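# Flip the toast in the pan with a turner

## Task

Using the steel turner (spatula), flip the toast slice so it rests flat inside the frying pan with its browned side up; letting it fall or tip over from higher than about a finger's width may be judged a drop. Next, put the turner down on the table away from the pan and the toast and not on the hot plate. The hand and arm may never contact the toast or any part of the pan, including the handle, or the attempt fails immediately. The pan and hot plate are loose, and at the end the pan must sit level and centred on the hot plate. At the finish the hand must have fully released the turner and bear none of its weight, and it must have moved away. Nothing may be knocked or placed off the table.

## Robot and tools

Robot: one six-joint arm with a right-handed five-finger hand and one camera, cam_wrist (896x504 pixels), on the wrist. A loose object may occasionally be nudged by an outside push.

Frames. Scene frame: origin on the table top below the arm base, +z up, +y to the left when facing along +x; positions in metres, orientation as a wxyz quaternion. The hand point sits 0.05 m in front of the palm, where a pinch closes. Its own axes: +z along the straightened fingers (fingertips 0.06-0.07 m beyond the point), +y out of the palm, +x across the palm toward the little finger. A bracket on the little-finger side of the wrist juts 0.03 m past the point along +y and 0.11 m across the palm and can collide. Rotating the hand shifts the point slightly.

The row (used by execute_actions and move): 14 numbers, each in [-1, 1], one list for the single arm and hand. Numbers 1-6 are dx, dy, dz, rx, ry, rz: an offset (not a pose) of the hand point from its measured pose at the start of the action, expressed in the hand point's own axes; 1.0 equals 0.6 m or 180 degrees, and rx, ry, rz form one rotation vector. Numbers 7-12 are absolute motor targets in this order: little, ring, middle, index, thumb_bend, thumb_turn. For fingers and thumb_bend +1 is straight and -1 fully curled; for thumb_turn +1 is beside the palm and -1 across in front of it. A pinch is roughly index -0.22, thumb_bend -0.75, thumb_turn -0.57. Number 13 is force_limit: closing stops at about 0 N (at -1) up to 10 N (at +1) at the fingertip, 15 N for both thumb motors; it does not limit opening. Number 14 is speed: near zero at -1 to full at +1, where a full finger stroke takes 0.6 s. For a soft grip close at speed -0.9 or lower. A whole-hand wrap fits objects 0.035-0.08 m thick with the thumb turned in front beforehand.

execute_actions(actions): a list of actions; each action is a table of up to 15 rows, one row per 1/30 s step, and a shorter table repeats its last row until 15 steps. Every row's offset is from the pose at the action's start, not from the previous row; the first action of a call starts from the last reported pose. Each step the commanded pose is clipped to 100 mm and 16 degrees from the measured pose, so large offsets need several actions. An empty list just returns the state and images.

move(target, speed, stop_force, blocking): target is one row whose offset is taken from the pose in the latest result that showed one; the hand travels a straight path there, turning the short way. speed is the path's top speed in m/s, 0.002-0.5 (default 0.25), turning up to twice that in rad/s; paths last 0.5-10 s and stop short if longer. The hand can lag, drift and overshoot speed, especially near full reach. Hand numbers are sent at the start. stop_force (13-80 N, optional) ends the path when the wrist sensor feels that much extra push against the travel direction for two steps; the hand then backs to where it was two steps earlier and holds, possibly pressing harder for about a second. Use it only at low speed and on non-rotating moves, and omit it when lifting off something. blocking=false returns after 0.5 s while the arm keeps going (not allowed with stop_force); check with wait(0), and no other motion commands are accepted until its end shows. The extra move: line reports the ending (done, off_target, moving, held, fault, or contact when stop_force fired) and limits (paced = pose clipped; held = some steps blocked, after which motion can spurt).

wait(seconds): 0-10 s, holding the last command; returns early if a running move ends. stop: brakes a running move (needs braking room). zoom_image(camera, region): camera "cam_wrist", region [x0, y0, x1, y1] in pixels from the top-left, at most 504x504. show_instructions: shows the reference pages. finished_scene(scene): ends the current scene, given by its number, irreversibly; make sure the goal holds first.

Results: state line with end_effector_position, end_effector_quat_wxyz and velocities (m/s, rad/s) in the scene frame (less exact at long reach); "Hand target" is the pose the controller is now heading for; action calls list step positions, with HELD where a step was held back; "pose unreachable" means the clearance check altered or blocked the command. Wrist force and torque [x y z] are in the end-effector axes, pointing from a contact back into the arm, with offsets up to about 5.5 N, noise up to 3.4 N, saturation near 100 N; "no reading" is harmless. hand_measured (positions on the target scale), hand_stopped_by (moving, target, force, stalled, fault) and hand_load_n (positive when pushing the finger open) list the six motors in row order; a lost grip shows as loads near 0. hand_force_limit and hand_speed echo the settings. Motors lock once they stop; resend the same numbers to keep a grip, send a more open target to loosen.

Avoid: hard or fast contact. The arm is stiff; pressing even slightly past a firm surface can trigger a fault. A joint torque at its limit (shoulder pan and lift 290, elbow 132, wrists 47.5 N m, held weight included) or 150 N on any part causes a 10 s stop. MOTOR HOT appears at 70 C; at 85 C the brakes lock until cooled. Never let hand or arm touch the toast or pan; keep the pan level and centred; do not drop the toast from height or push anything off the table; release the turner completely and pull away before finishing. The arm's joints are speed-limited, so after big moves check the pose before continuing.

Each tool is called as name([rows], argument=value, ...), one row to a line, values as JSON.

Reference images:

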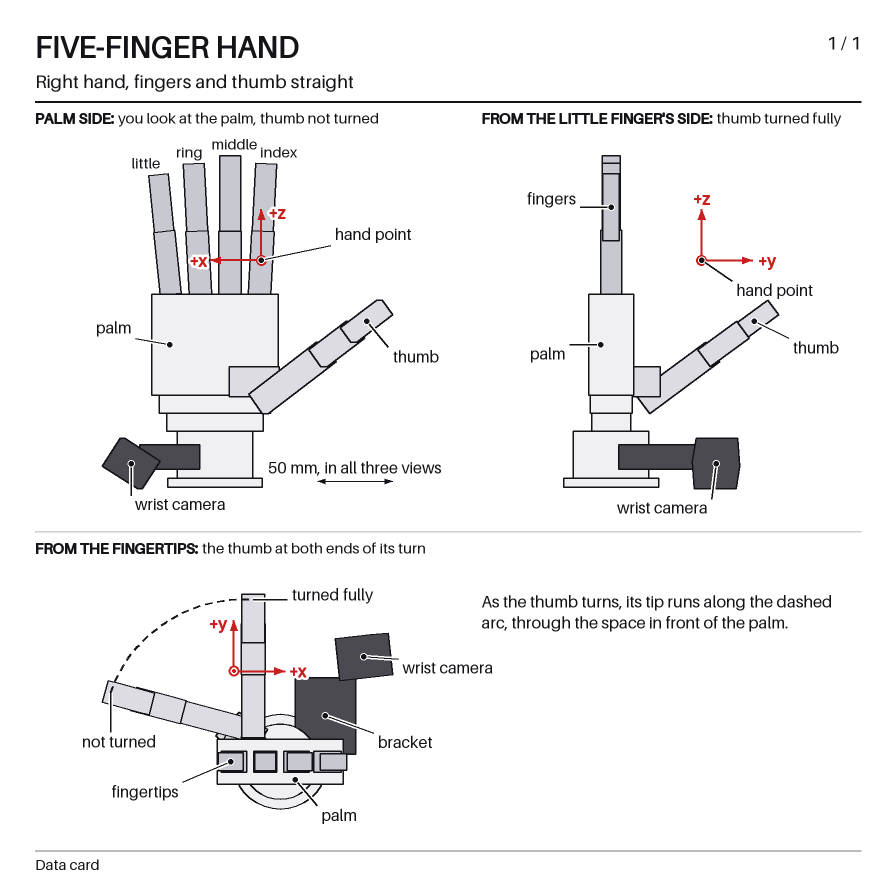

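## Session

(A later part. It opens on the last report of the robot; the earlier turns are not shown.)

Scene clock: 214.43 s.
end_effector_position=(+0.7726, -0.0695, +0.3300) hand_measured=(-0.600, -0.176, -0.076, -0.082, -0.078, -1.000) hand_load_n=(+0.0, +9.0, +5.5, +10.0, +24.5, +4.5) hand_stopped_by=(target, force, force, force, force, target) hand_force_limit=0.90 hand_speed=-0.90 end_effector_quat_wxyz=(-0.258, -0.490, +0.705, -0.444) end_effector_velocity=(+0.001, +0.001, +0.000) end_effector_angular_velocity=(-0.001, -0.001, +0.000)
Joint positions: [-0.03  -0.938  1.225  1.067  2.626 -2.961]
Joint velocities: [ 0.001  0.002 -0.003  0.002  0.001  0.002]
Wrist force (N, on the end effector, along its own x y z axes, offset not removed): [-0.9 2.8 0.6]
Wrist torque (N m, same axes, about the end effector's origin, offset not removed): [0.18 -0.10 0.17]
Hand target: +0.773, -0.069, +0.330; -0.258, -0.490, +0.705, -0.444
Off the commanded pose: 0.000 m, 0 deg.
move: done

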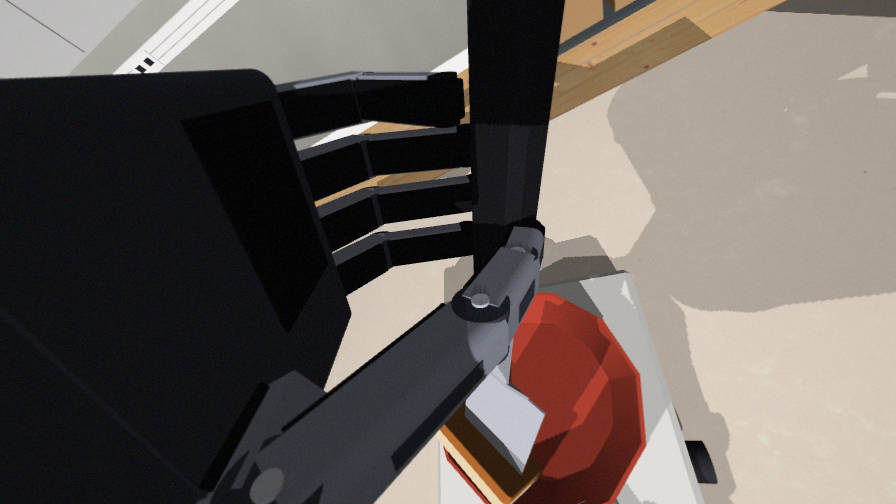

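move(target=[0.0097,0.0111,0.0077,0,0,0,-0.6,-0.63,-0.63,-0.63,-0.53,-1,0.9,-0.9], speed=0.01)

zoom_image(camera="cam_wrist", region=[400, 354, 625, 504])

Scene clock: 217.13 s.
end_effector_position=(+0.7647, -0.0753, +0.3300) hand_measured=(-0.600, -0.176, -0.076, -0.082, -0.078, -1.000) hand_load_n=(+0.0, +9.0, +5.5, +10.0, +24.5, +4.5) hand_stopped_by=(target, force, force, force, force, target) hand_force_limit=0.90 hand_speed=-0.90 end_effector_quat_wxyz=(-0.258, -0.490, +0.705, -0.444) end_effector_velocity=(-0.001, -0.001, +0.001) end_effector_angular_velocity=(+0.000, -0.002, +0.001)
Joint positions: [-0.038 -0.954  1.249  1.045  2.624 -2.976]
Joint velocities: [-0.001 -0.004  0.003 -0.004 -0.001 -0.003]
Wrist force (N, on the end effector, along its own x y z axes, offset not removed): [-2.3 3.6 3.0]
Wrist torque (N m, same axes, about the end effector's origin, offset not removed): [0.24 0.05 0.09]
Hand target: +0.765, -0.075, +0.330; -0.258, -0.490, +0.705, -0.444
Off the commanded pose: 0.000 m, 0 deg.
move: done

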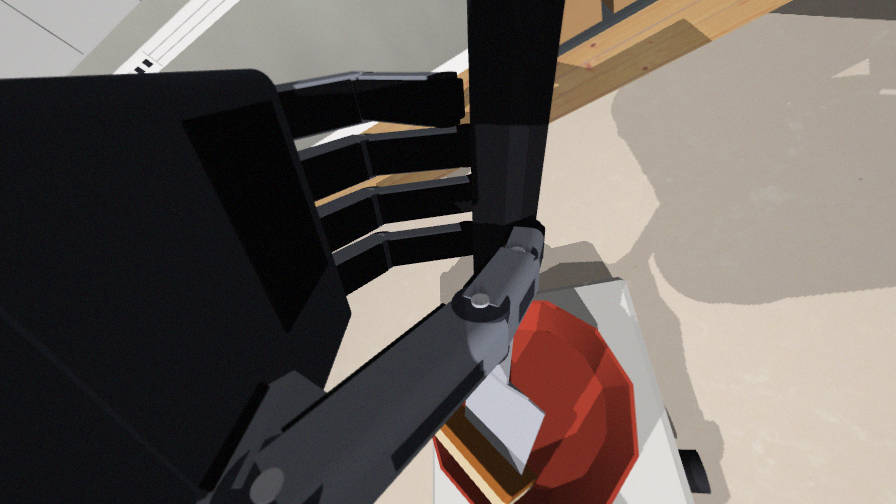

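Region (400, 354, 625, 504) of cam_wrist's 896x504 image, scaled by 2.240, with more detail than that image has.

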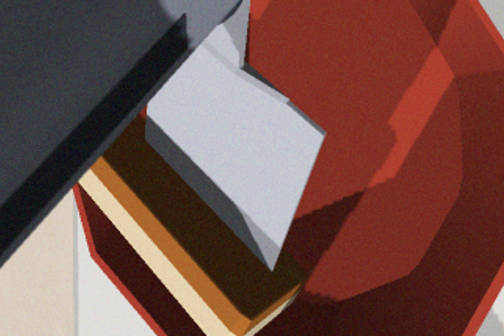

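move(target=[-0.0175,-0.0201,-0.0139,0,0,0,-0.6,-0.63,-0.63,-0.63,-0.53,-1,0.9,-0.9], speed=0.012)

zoom_image(camera="cam_wrist", region=[400, 354, 625, 504])

Scene clock: 221.23 s.
end_effector_position=(+0.7791, -0.0648, +0.3300) hand_measured=(-0.600, -0.176, -0.076, -0.082, -0.078, -1.000) hand_load_n=(+0.0, +9.0, +5.5, +10.0, +24.5, +4.5) hand_stopped_by=(target, force, force, force, force, target) hand_force_limit=0.90 hand_speed=-0.90 end_effector_quat_wxyz=(-0.258, -0.490, +0.705, -0.444) end_effector_velocity=(+0.002, +0.001, -0.001) end_effector_angular_velocity=(+0.001, +0.000, -0.000)
Joint positions: [-0.024 -0.924  1.205  1.084  2.627 -2.949]
Joint velocities: [ 0.001  0.003 -0.004  0.003 -0.001  0.002]
Wrist force (N, on the end effector, along its own x y z axes, offset not removed): [-0.8 4.0 1.0]
Wrist torque (N m, same axes, about the end effector's origin, offset not removed): [0.33 -0.03 0.27]
Hand target: +0.779, -0.065, +0.330; -0.258, -0.490, +0.705, -0.444
Off the commanded pose: 0.000 m, 0 deg.
move: done

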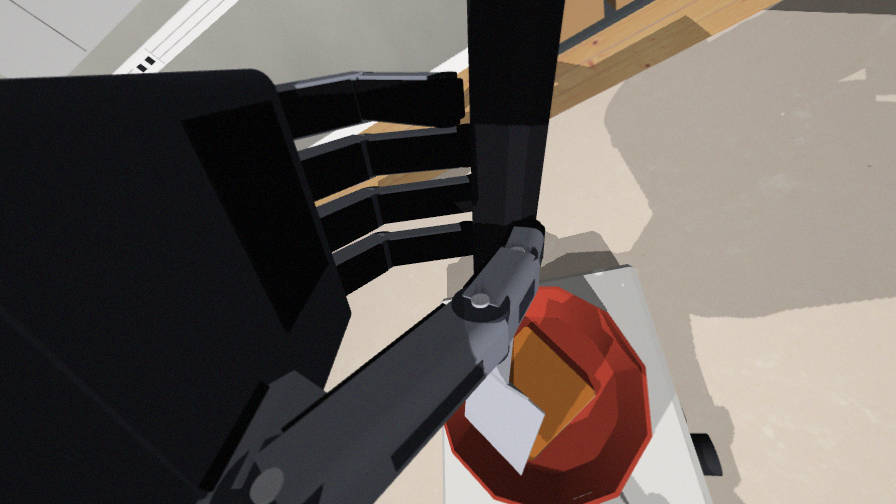

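Region (400, 354, 625, 504) of cam_wrist's 896x504 image, scaled by 2.240, with more detail than that image has.

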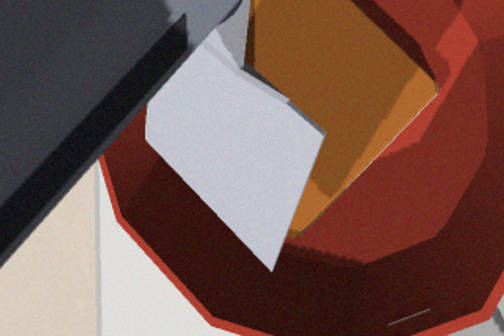

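move(target=[0.018,-0.087,-0.078,0,0,0,-0.6,-0.63,-0.63,-0.63,-0.53,-1,0.9,-0.9], speed=0.1)

zoom_image(camera="cam_wrist", region=[440, 230, 760, 504])

Scene clock: 223.83 s.
end_effector_position=(+0.8195, -0.0353, +0.3800) hand_measured=(-0.600, -0.176, -0.076, -0.082, -0.078, -1.000) hand_load_n=(+0.0, +9.0, +5.5, +10.0, +24.5, +4.5) hand_stopped_by=(target, force, force, force, force, target) hand_force_limit=0.90 hand_speed=-0.90 end_effector_quat_wxyz=(-0.258, -0.490, +0.705, -0.444) end_effector_velocity=(+0.001, +0.001, +0.002) end_effector_angular_velocity=(-0.000, +0.001, -0.001)
Joint positions: [ 0.012 -0.856  1.013  1.271  2.633 -2.876]
Joint velocities: [ 0.001  0.003 -0.007  0.009  0.001  0.004]
Wrist force (N, on the end effector, along its own x y z axes, offset not removed): [1.5 2.1 0.4]
Wrist torque (N m, same axes, about the end effector's origin, offset not removed): [0.16 -0.37 0.21]
Hand target: +0.820, -0.035, +0.380; -0.258, -0.490, +0.705, -0.444
Off the commanded pose: 0.000 m, 0 deg.
move: done

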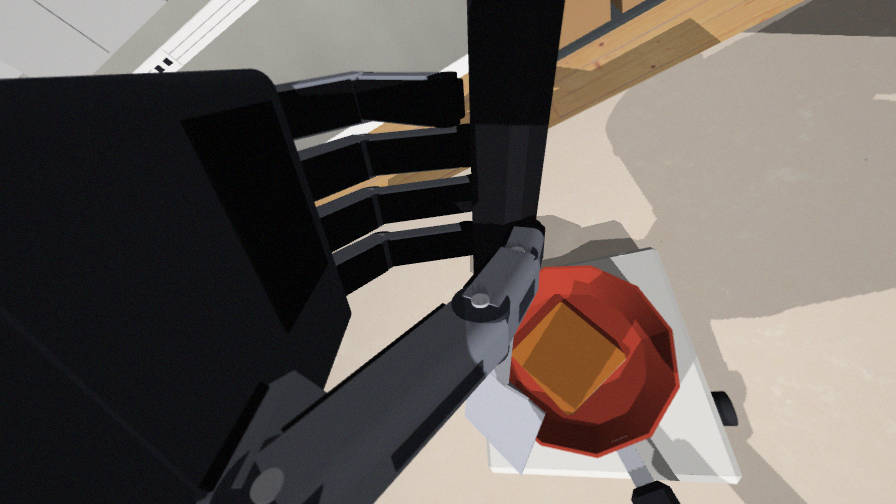

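Region (440, 230, 760, 504) of cam_wrist's 896x504 image, scaled by 1.575, with more detail than that image has; it fills the top 432 rows of this view, and the rest is white.

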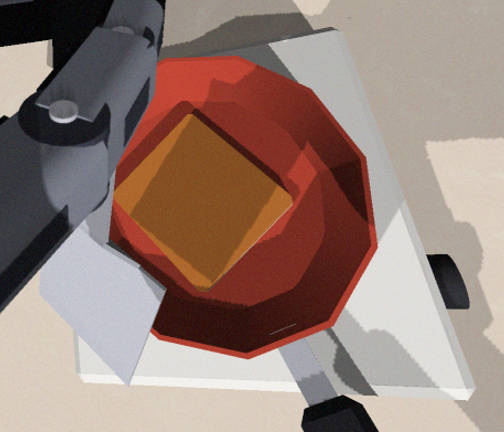

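move(target=[-0.045,-0.107,0.008,0,0,0,-0.6,-0.63,-0.63,-0.63,-0.53,-1,0.9,-0.9], speed=0.1)

zoom_image(camera="cam_wrist", region=[500, 220, 800, 504])

Scene clock: 230.33 s.
end_effector_position=(+0.8506, -0.0352, +0.3796) hand_measured=(-0.600, -0.176, -0.076, -0.082, -0.078, -1.000) hand_load_n=(+0.0, +9.0, +5.5, +10.0, +24.5, +4.5) hand_stopped_by=(target, force, force, force, force, target) hand_force_limit=0.90 hand_speed=-0.90 end_effector_quat_wxyz=(-0.258, -0.490, +0.704, -0.444) end_effector_velocity=(+0.000, -0.001, -0.002) end_effector_angular_velocity=(+0.001, +0.001, -0.001)
Joint positions: [ 0.013 -0.795  0.909  1.313  2.633 -2.878]
Joint velocities: [-0.001  0.001  0.    -0.    -0.001  0.001]
Wrist force (N, on the end effector, along its own x y z axes, offset not removed): [-2.2 3.1 0.6]
Wrist torque (N m, same axes, about the end effector's origin, offset not removed): [0.25 0.15 0.11]
Hand target: +0.851, -0.035, +0.380; -0.258, -0.490, +0.704, -0.444
Off the commanded pose: 0.039 m, 0 deg.
move: held; limits=held; held on 15 of 29 steps, including the last
pose unreachable: on one or more control steps of this call, first in action 0 (counted from 0), an arm could not follow its commanded pose, so it was not sent that pose on those steps. On the call's last step it was still not sent that pose. It may still have moved: this result reports where it is.
cause: the commanded pose would bring two parts of the arm too close to each other (joints 4 (wrist 1) to 6 (wrist 3) lie between them).

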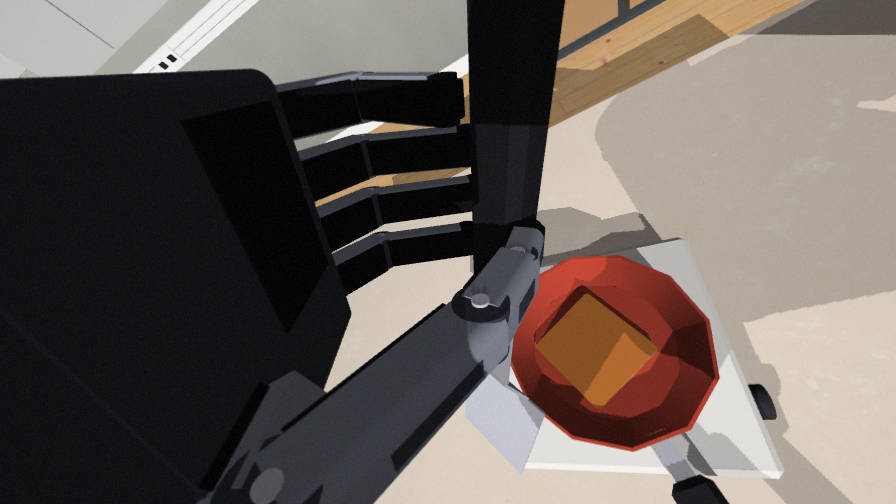

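Region (500, 220, 800, 504) of cam_wrist's 896x504 image, scaled by 1.680, with more detail than that image has; it fills the top 477 rows of this view, and the rest is white.

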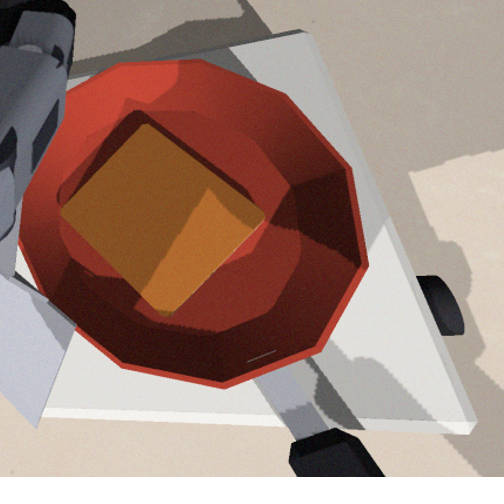

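zoom_image(camera="cam_wrist", region=[510, 280, 620, 420])

Region (510, 280, 620, 420) of cam_wrist's 896x504 image, scaled by 3.600, with more detail than that image has; it fills the left 396 columns of this view, and the rest is white.

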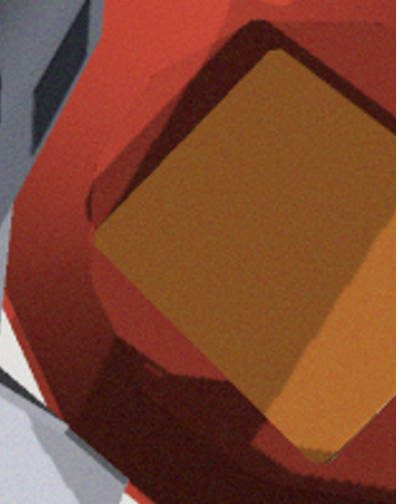

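zoom_image(camera="cam_wrist", region=[525, 290, 585, 360])

Region (525, 290, 585, 360) of cam_wrist's 896x504 image, scaled by 7.200, with more detail than that image has; it fills the left 432 columns of this view, and the rest is white.

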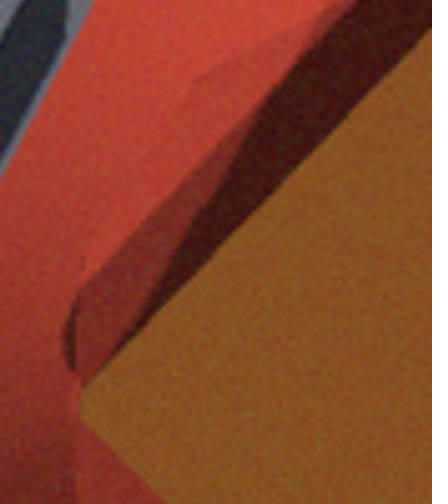

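move(target=[0.029,0.638,0.181,0.150,-0.361,0.067,-0.6,-0.63,-0.63,-0.63,-0.53,-1,0.9,-0.9], speed=0.25)

Scene clock: 247.33 s.
end_effector_position=(+0.5077, -0.0889, +0.2041) hand_measured=(-0.600, -0.176, -0.076, -0.082, -0.078, -1.000) hand_load_n=(+0.0, +8.5, +5.5, +11.0, +24.5, +4.5) hand_stopped_by=(target, force, force, force, force, target) hand_force_limit=0.90 hand_speed=-0.90 end_effector_quat_wxyz=(+0.185, -0.606, +0.712, -0.304) end_effector_velocity=(-0.006, -0.001, -0.002) end_effector_angular_velocity=(+0.076, -0.090, +0.085)
Joint positions: [-0.638 -1.664  2.183  0.363  1.349 -3.551]
Joint velocities: [-0.122 -0.035  0.054 -0.026 -0.22  -0.087]
Wrist force (N, on the end effector, along its own x y z axes, offset not removed): [-1.1 1.3 3.3]
Wrist torque (N m, same axes, about the end effector's origin, offset not removed): [-0.14 0.19 -0.11]
Hand target: +0.507, -0.089, +0.204; +0.192, -0.607, +0.709, -0.303
Off the commanded pose: 0.009 m, 17 deg; orientation clipped at the last step of the last action.
move: moving (no rest 5 s after the path's end); limits=paced

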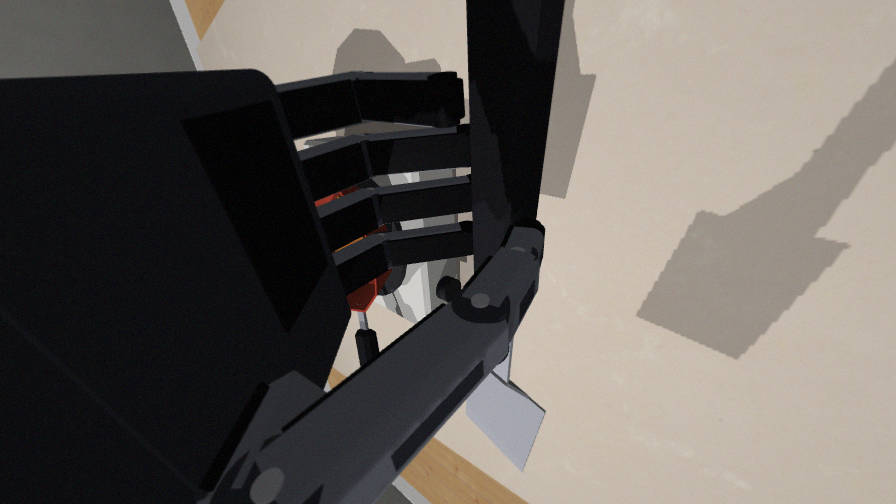

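execute_actions(actions=[])

Scene clock: 248.57 s.
end_effector_position=(+0.5018, -0.0907, +0.2022) hand_measured=(-0.600, -0.176, -0.076, -0.082, -0.078, -1.000) hand_load_n=(+0.0, +8.5, +5.5, +10.5, +24.5, +4.5) hand_stopped_by=(target, force, force, force, force, target) hand_force_limit=0.90 hand_speed=-0.90 end_effector_quat_wxyz=(+0.268, -0.616, +0.681, -0.292) end_effector_velocity=(-0.004, -0.002, -0.001) end_effector_angular_velocity=(+0.077, -0.087, +0.088)
Joint positions: [-0.79  -1.683  2.24   0.348  1.075 -3.667]
Joint velocities: [-0.12   0.006  0.037  0.001 -0.22  -0.103]
Wrist force (N, on the end effector, along its own x y z axes, offset not removed): [-1.2 3.3 3.3]
Wrist torque (N m, same axes, about the end effector's origin, offset not removed): [0.13 0.27 0.01]
Hand target: +0.501, -0.091, +0.202; +0.275, -0.617, +0.678, -0.290
Off the commanded pose: 0.003 m, 6 deg; orientation clipped at the last step of the last action.

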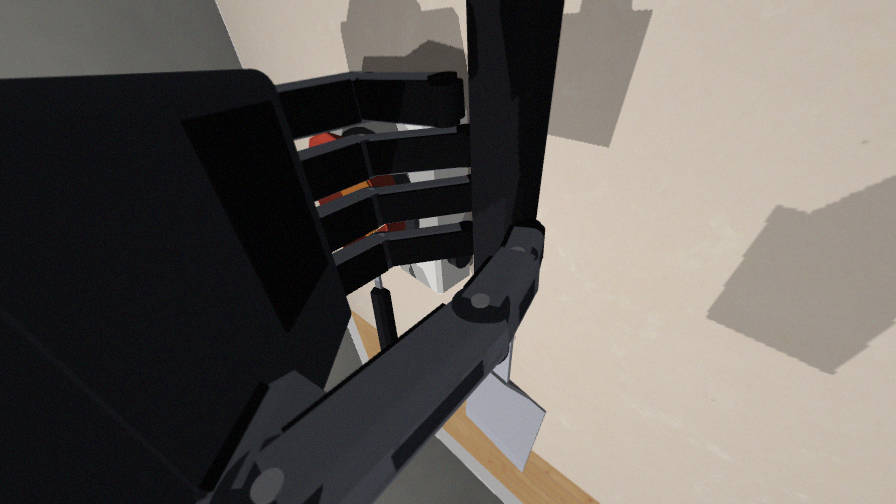

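wait(seconds=0.5)

Scene clock: 249.87 s.
end_effector_position=(+0.4995, -0.0915, +0.2005) hand_measured=(-0.600, -0.176, -0.076, -0.082, -0.078, -1.000) hand_load_n=(+0.0, +8.5, +5.5, +10.5, +24.5, +4.5) hand_stopped_by=(target, force, force, force, force, target) hand_force_limit=0.90 hand_speed=-0.90 end_effector_quat_wxyz=(-0.309, +0.621, -0.662, +0.283) end_effector_velocity=(-0.000, +0.001, +0.001) end_effector_angular_velocity=(+0.000, -0.001, +0.001)
Joint positions: [-0.863 -1.669  2.26   0.355  0.937 -3.739]
Joint velocities: [ 0.001 -0.002  0.     0.001 -0.001  0.   ]
Wrist force (N, on the end effector, along its own x y z axes, offset not removed): [-0.7 1.5 1.3]
Wrist torque (N m, same axes, about the end effector's origin, offset not removed): [-0.16 0.19 -0.06]
Hand target: +0.499, -0.092, +0.200; -0.309, +0.621, -0.662, +0.283
Off the commanded pose: 0.001 m, 1 deg; orientation clipped at the last step of the last action.
wait: 0.50 s; at rest from the start

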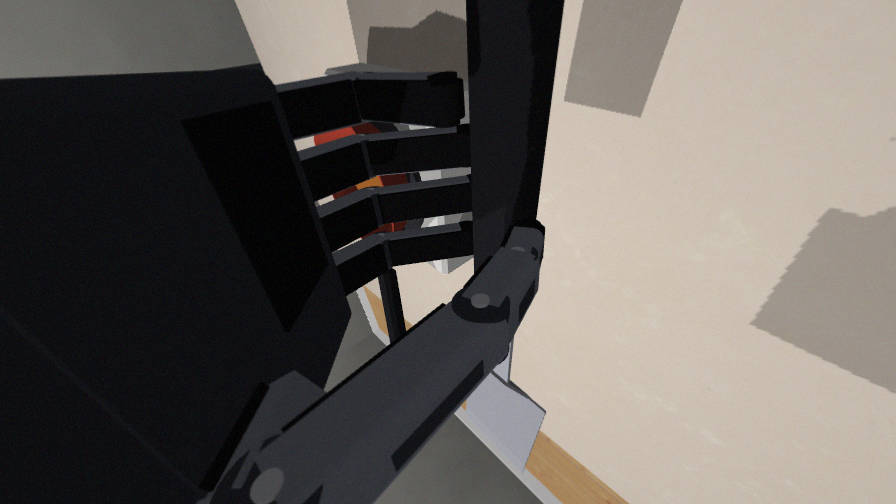

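move(target=[0.016,0.209,0.179,0,0,0,-0.6,-0.63,-0.63,-0.63,-0.53,-1,0.9,-0.9], speed=0.12)

move(target=[0.001,0.0126,0.0108,0,0,0,-0.6,-0.63,-0.63,-0.63,-0.53,-1,0.9,-0.9], speed=0.006, stop_force=13)

Scene clock: 253.67 s.
end_effector_position=(+0.4995, -0.0911, +0.0350) hand_measured=(-0.600, -0.176, -0.076, -0.082, -0.078, -1.000) hand_load_n=(+0.0, +8.5, +5.5, +10.5, +24.5, +4.5) hand_stopped_by=(target, force, force, force, force, target) hand_force_limit=0.90 hand_speed=-0.90 end_effector_quat_wxyz=(-0.309, +0.621, -0.662, +0.283) end_effector_velocity=(+0.000, -0.000, -0.001) end_effector_angular_velocity=(-0.001, -0.000, +0.001)
Joint positions: [-0.862 -1.406  2.399 -0.047  0.938 -3.738]
Joint velocities: [ 0.     0.003  0.001 -0.004 -0.    -0.001]
Wrist force (N, on the end effector, along its own x y z axes, offset not removed): [-0.7 4.0 3.2]
Wrist torque (N m, same axes, about the end effector's origin, offset not removed): [0.12 0.19 0.03]
Hand target: +0.500, -0.091, +0.035; -0.309, +0.621, -0.662, +0.283
Off the commanded pose: 0.000 m, 0 deg.
move: done

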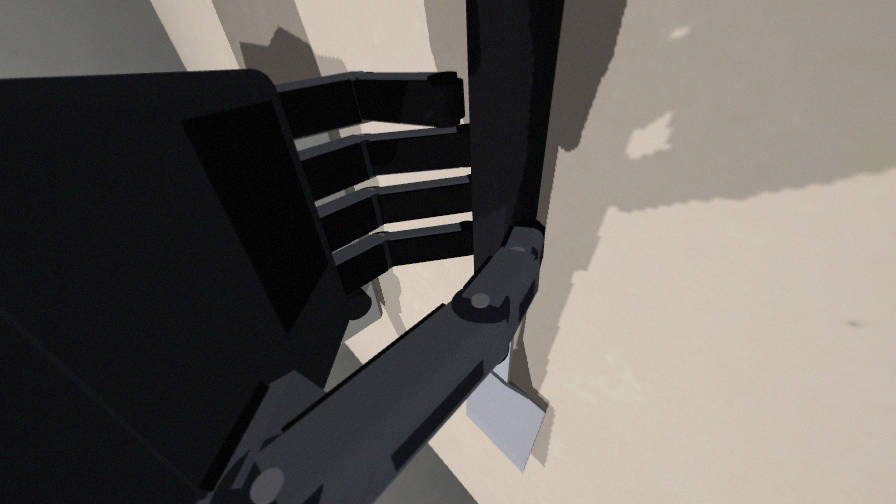

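Scene clock: 255.53 s.
end_effector_position=(+0.4995, -0.0911, +0.0251) hand_measured=(-0.600, -0.176, -0.076, -0.082, -0.078, -1.000) hand_load_n=(+0.0, +11.5, +5.5, +9.0, +24.0, +3.0) hand_stopped_by=(target, force, force, force, force, target) hand_force_limit=0.90 hand_speed=-0.90 end_effector_quat_wxyz=(-0.309, +0.621, -0.662, +0.283) end_effector_velocity=(-0.000, +0.000, -0.001) end_effector_angular_velocity=(-0.000, +0.001, -0.000)
Joint positions: [-0.862 -1.386  2.404 -0.072  0.938 -3.738]
Joint velocities: [ 0.     0.001  0.001 -0.002  0.001  0.   ]
Wrist force (N, on the end effector, along its own x y z axes, offset not removed): [-0.4 2.6 1.7]
Wrist torque (N m, same axes, about the end effector's origin, offset not removed): [0.29 -0.06 0.30]
Hand target: +0.500, -0.091, +0.025; -0.309, +0.621, -0.662, +0.283
Off the commanded pose: 0.000 m, 0 deg.
move: done

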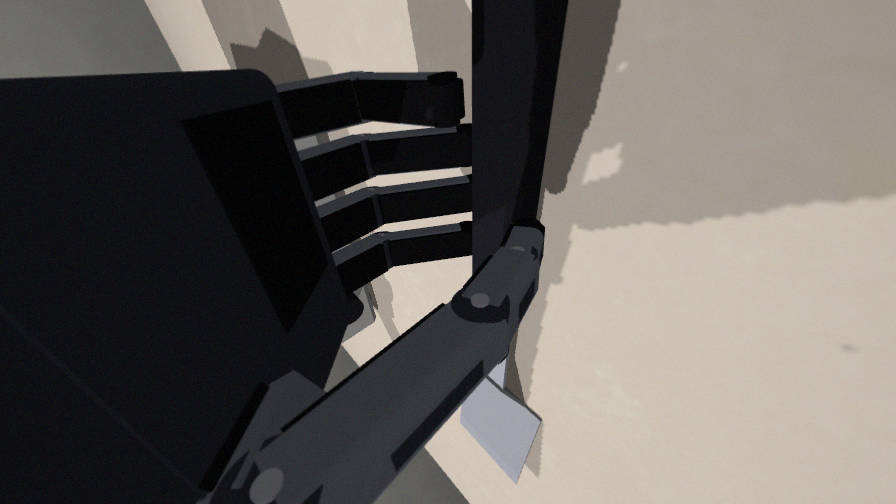

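Heel is on the table. Release gently (thumb first, fingers slightly), then lift.

execute_actions([
  [[0,0,0,0,0,0,-0.6,0.0,0.05,0.05,0.2,-1,0.9,-0.5]],
  [[0,0,0,0,0,0,-0.6,0.0,0.05,0.05,0.2,-1,0.9,-0.5]],
])

move(target=[-0.004,-0.06,-0.045,0,0,0,-0.6,0.0,0.05,0.05,0.2,-1,0.9,-0.5], speed=0.06)

Scene clock: 258.13 s.
end_effector_position=(+0.4995, -0.0910, +0.0250) hand_measured=(-0.600, +0.000, +0.048, +0.050, +0.200, -1.000) hand_load_n=(+0.0, +0.0, -5.0, +0.0, +0.0, +0.0) hand_stopped_by=(target, target, target, target, target, target) hand_force_limit=0.90 hand_speed=-0.50 end_effector_quat_wxyz=(-0.309, +0.621, -0.663, +0.282) end_effector_velocity=(-0.000, +0.001, -0.000) end_effector_angular_velocity=(+0.001, +0.000, +0.002)
Joint positions: [-0.862 -1.386  2.404 -0.072  0.938 -3.738]
Joint velocities: [ 0.     0.     0.     0.001 -0.001 -0.001]
Wrist force (N, on the end effector, along its own x y z axes, offset not removed): [-0.9 0.0 -6.1]
Wrist torque (N m, same axes, about the end effector's origin, offset not removed): [0.23 0.30 0.02]
Hand target: +0.500, -0.091, +0.025; -0.309, +0.621, -0.663, +0.282
Off the commanded pose: 0.000 m, 0 deg.
Step readings (end_effector_position; steps 1 to 15: 1st action; 16 to 30: 2nd action):
0: (+0.4995, -0.0911, +0.0250)
1: (+0.4995, -0.0911, +0.0250)
2: (+0.4995, -0.0911, +0.0250)
4: (+0.4995, -0.0911, +0.0250)
8: (+0.4995, -0.0911, +0.0250)
15: (+0.4995, -0.0910, +0.0250)
16: (+0.4995, -0.0910, +0.0250)
17: (+0.4995, -0.0910, +0.0250)
19: (+0.4995, -0.0910, +0.0250)
23: (+0.4995, -0.0910, +0.0250)
30: end_effector_position above

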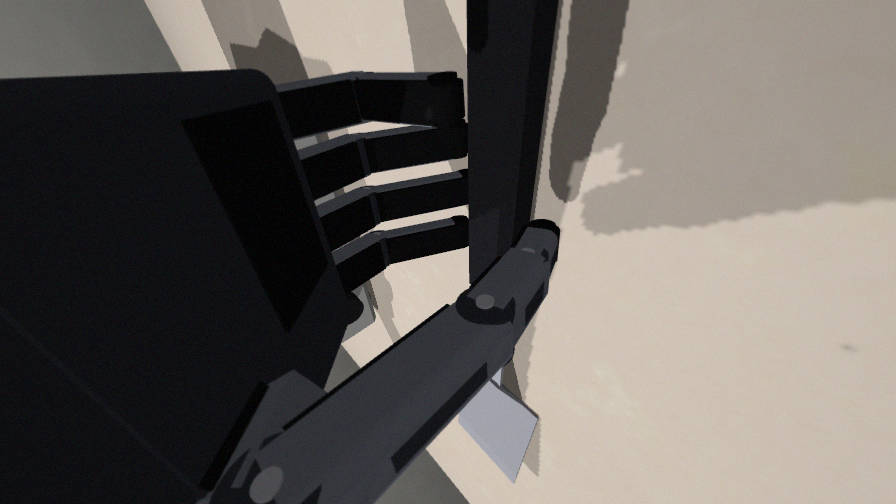

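Scene clock: 259.27 s.
end_effector_position=(+0.5024, -0.0915, +0.0699) hand_measured=(-0.600, +0.000, +0.048, +0.050, +0.200, -1.000) hand_load_n=(+0.0, +0.0, +0.0, +0.0, +0.0, +0.0) hand_stopped_by=(target, target, target, target, target, target) hand_force_limit=0.90 hand_speed=-0.50 end_effector_quat_wxyz=(-0.309, +0.621, -0.663, +0.282) end_effector_velocity=(-0.000, +0.000, +0.001) end_effector_angular_velocity=(+0.002, +0.001, -0.000)
Joint positions: [-0.856 -1.47   2.372  0.04   0.942 -3.732]
Joint velocities: [-0.001 -0.001 -0.001  0.005 -0.     0.   ]
Wrist force (N, on the end effector, along its own x y z axes, offset not removed): [0.5 1.9 1.7]
Wrist torque (N m, same axes, about the end effector's origin, offset not removed): [0.07 -0.13 0.19]
Hand target: +0.502, -0.091, +0.070; -0.309, +0.621, -0.663, +0.282
Off the commanded pose: 0.000 m, 0 deg.
move: done

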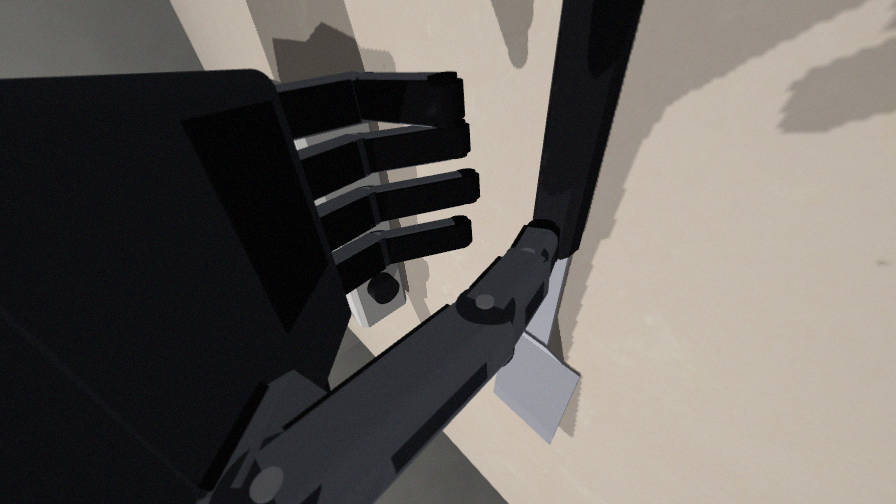

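move(target=[-0.036,-0.496,-0.315,0,0,0,1,1,1,1,1,1,0,0.5], speed=0.3)

Scene clock: 262.10 s.
end_effector_position=(+0.5524, -0.0929, +0.4197) hand_measured=(+1.000, +1.000, +1.000, +1.000, +1.000, +1.000) hand_load_n=(+0.0, +0.0, +0.0, +0.0, +0.0, +0.0) hand_stopped_by=(target, target, target, target, target, target) hand_force_limit=0.00 hand_speed=0.50 end_effector_quat_wxyz=(-0.309, +0.621, -0.662, +0.283) end_effector_velocity=(+0.001, -0.001, +0.001) end_effector_angular_velocity=(-0.000, +0.001, +0.001)
Joint positions: [-0.755 -1.728  1.885  0.73   1.003 -3.635]
Joint velocities: [ 0.     0.002 -0.004  0.003  0.    -0.001]
Wrist force (N, on the end effector, along its own x y z axes, offset not removed): [-1.6 5.3 2.8]
Wrist torque (N m, same axes, about the end effector's origin, offset not removed): [0.48 0.13 0.19]
Hand target: +0.552, -0.093, +0.420; -0.309, +0.621, -0.663, +0.282
Off the commanded pose: 0.000 m, 0 deg.
move: done

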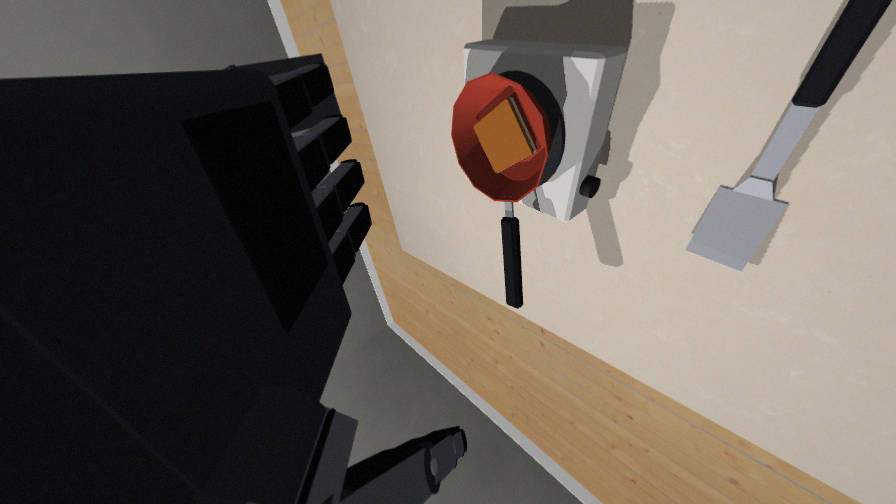

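zoom_image(camera="cam_wrist", region=[430, 30, 650, 240])

Region (430, 30, 650, 240) of cam_wrist's 896x504 image, scaled by 2.291, with more detail than that image has; it fills the top 481 rows of this view, and the rest is white.

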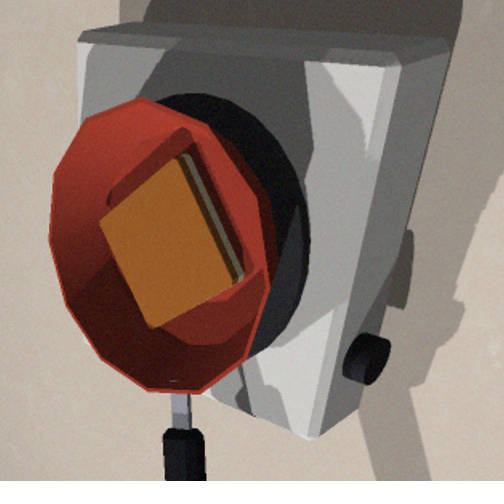

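finished_scene(scene=1)

The scene is finished: the task was done.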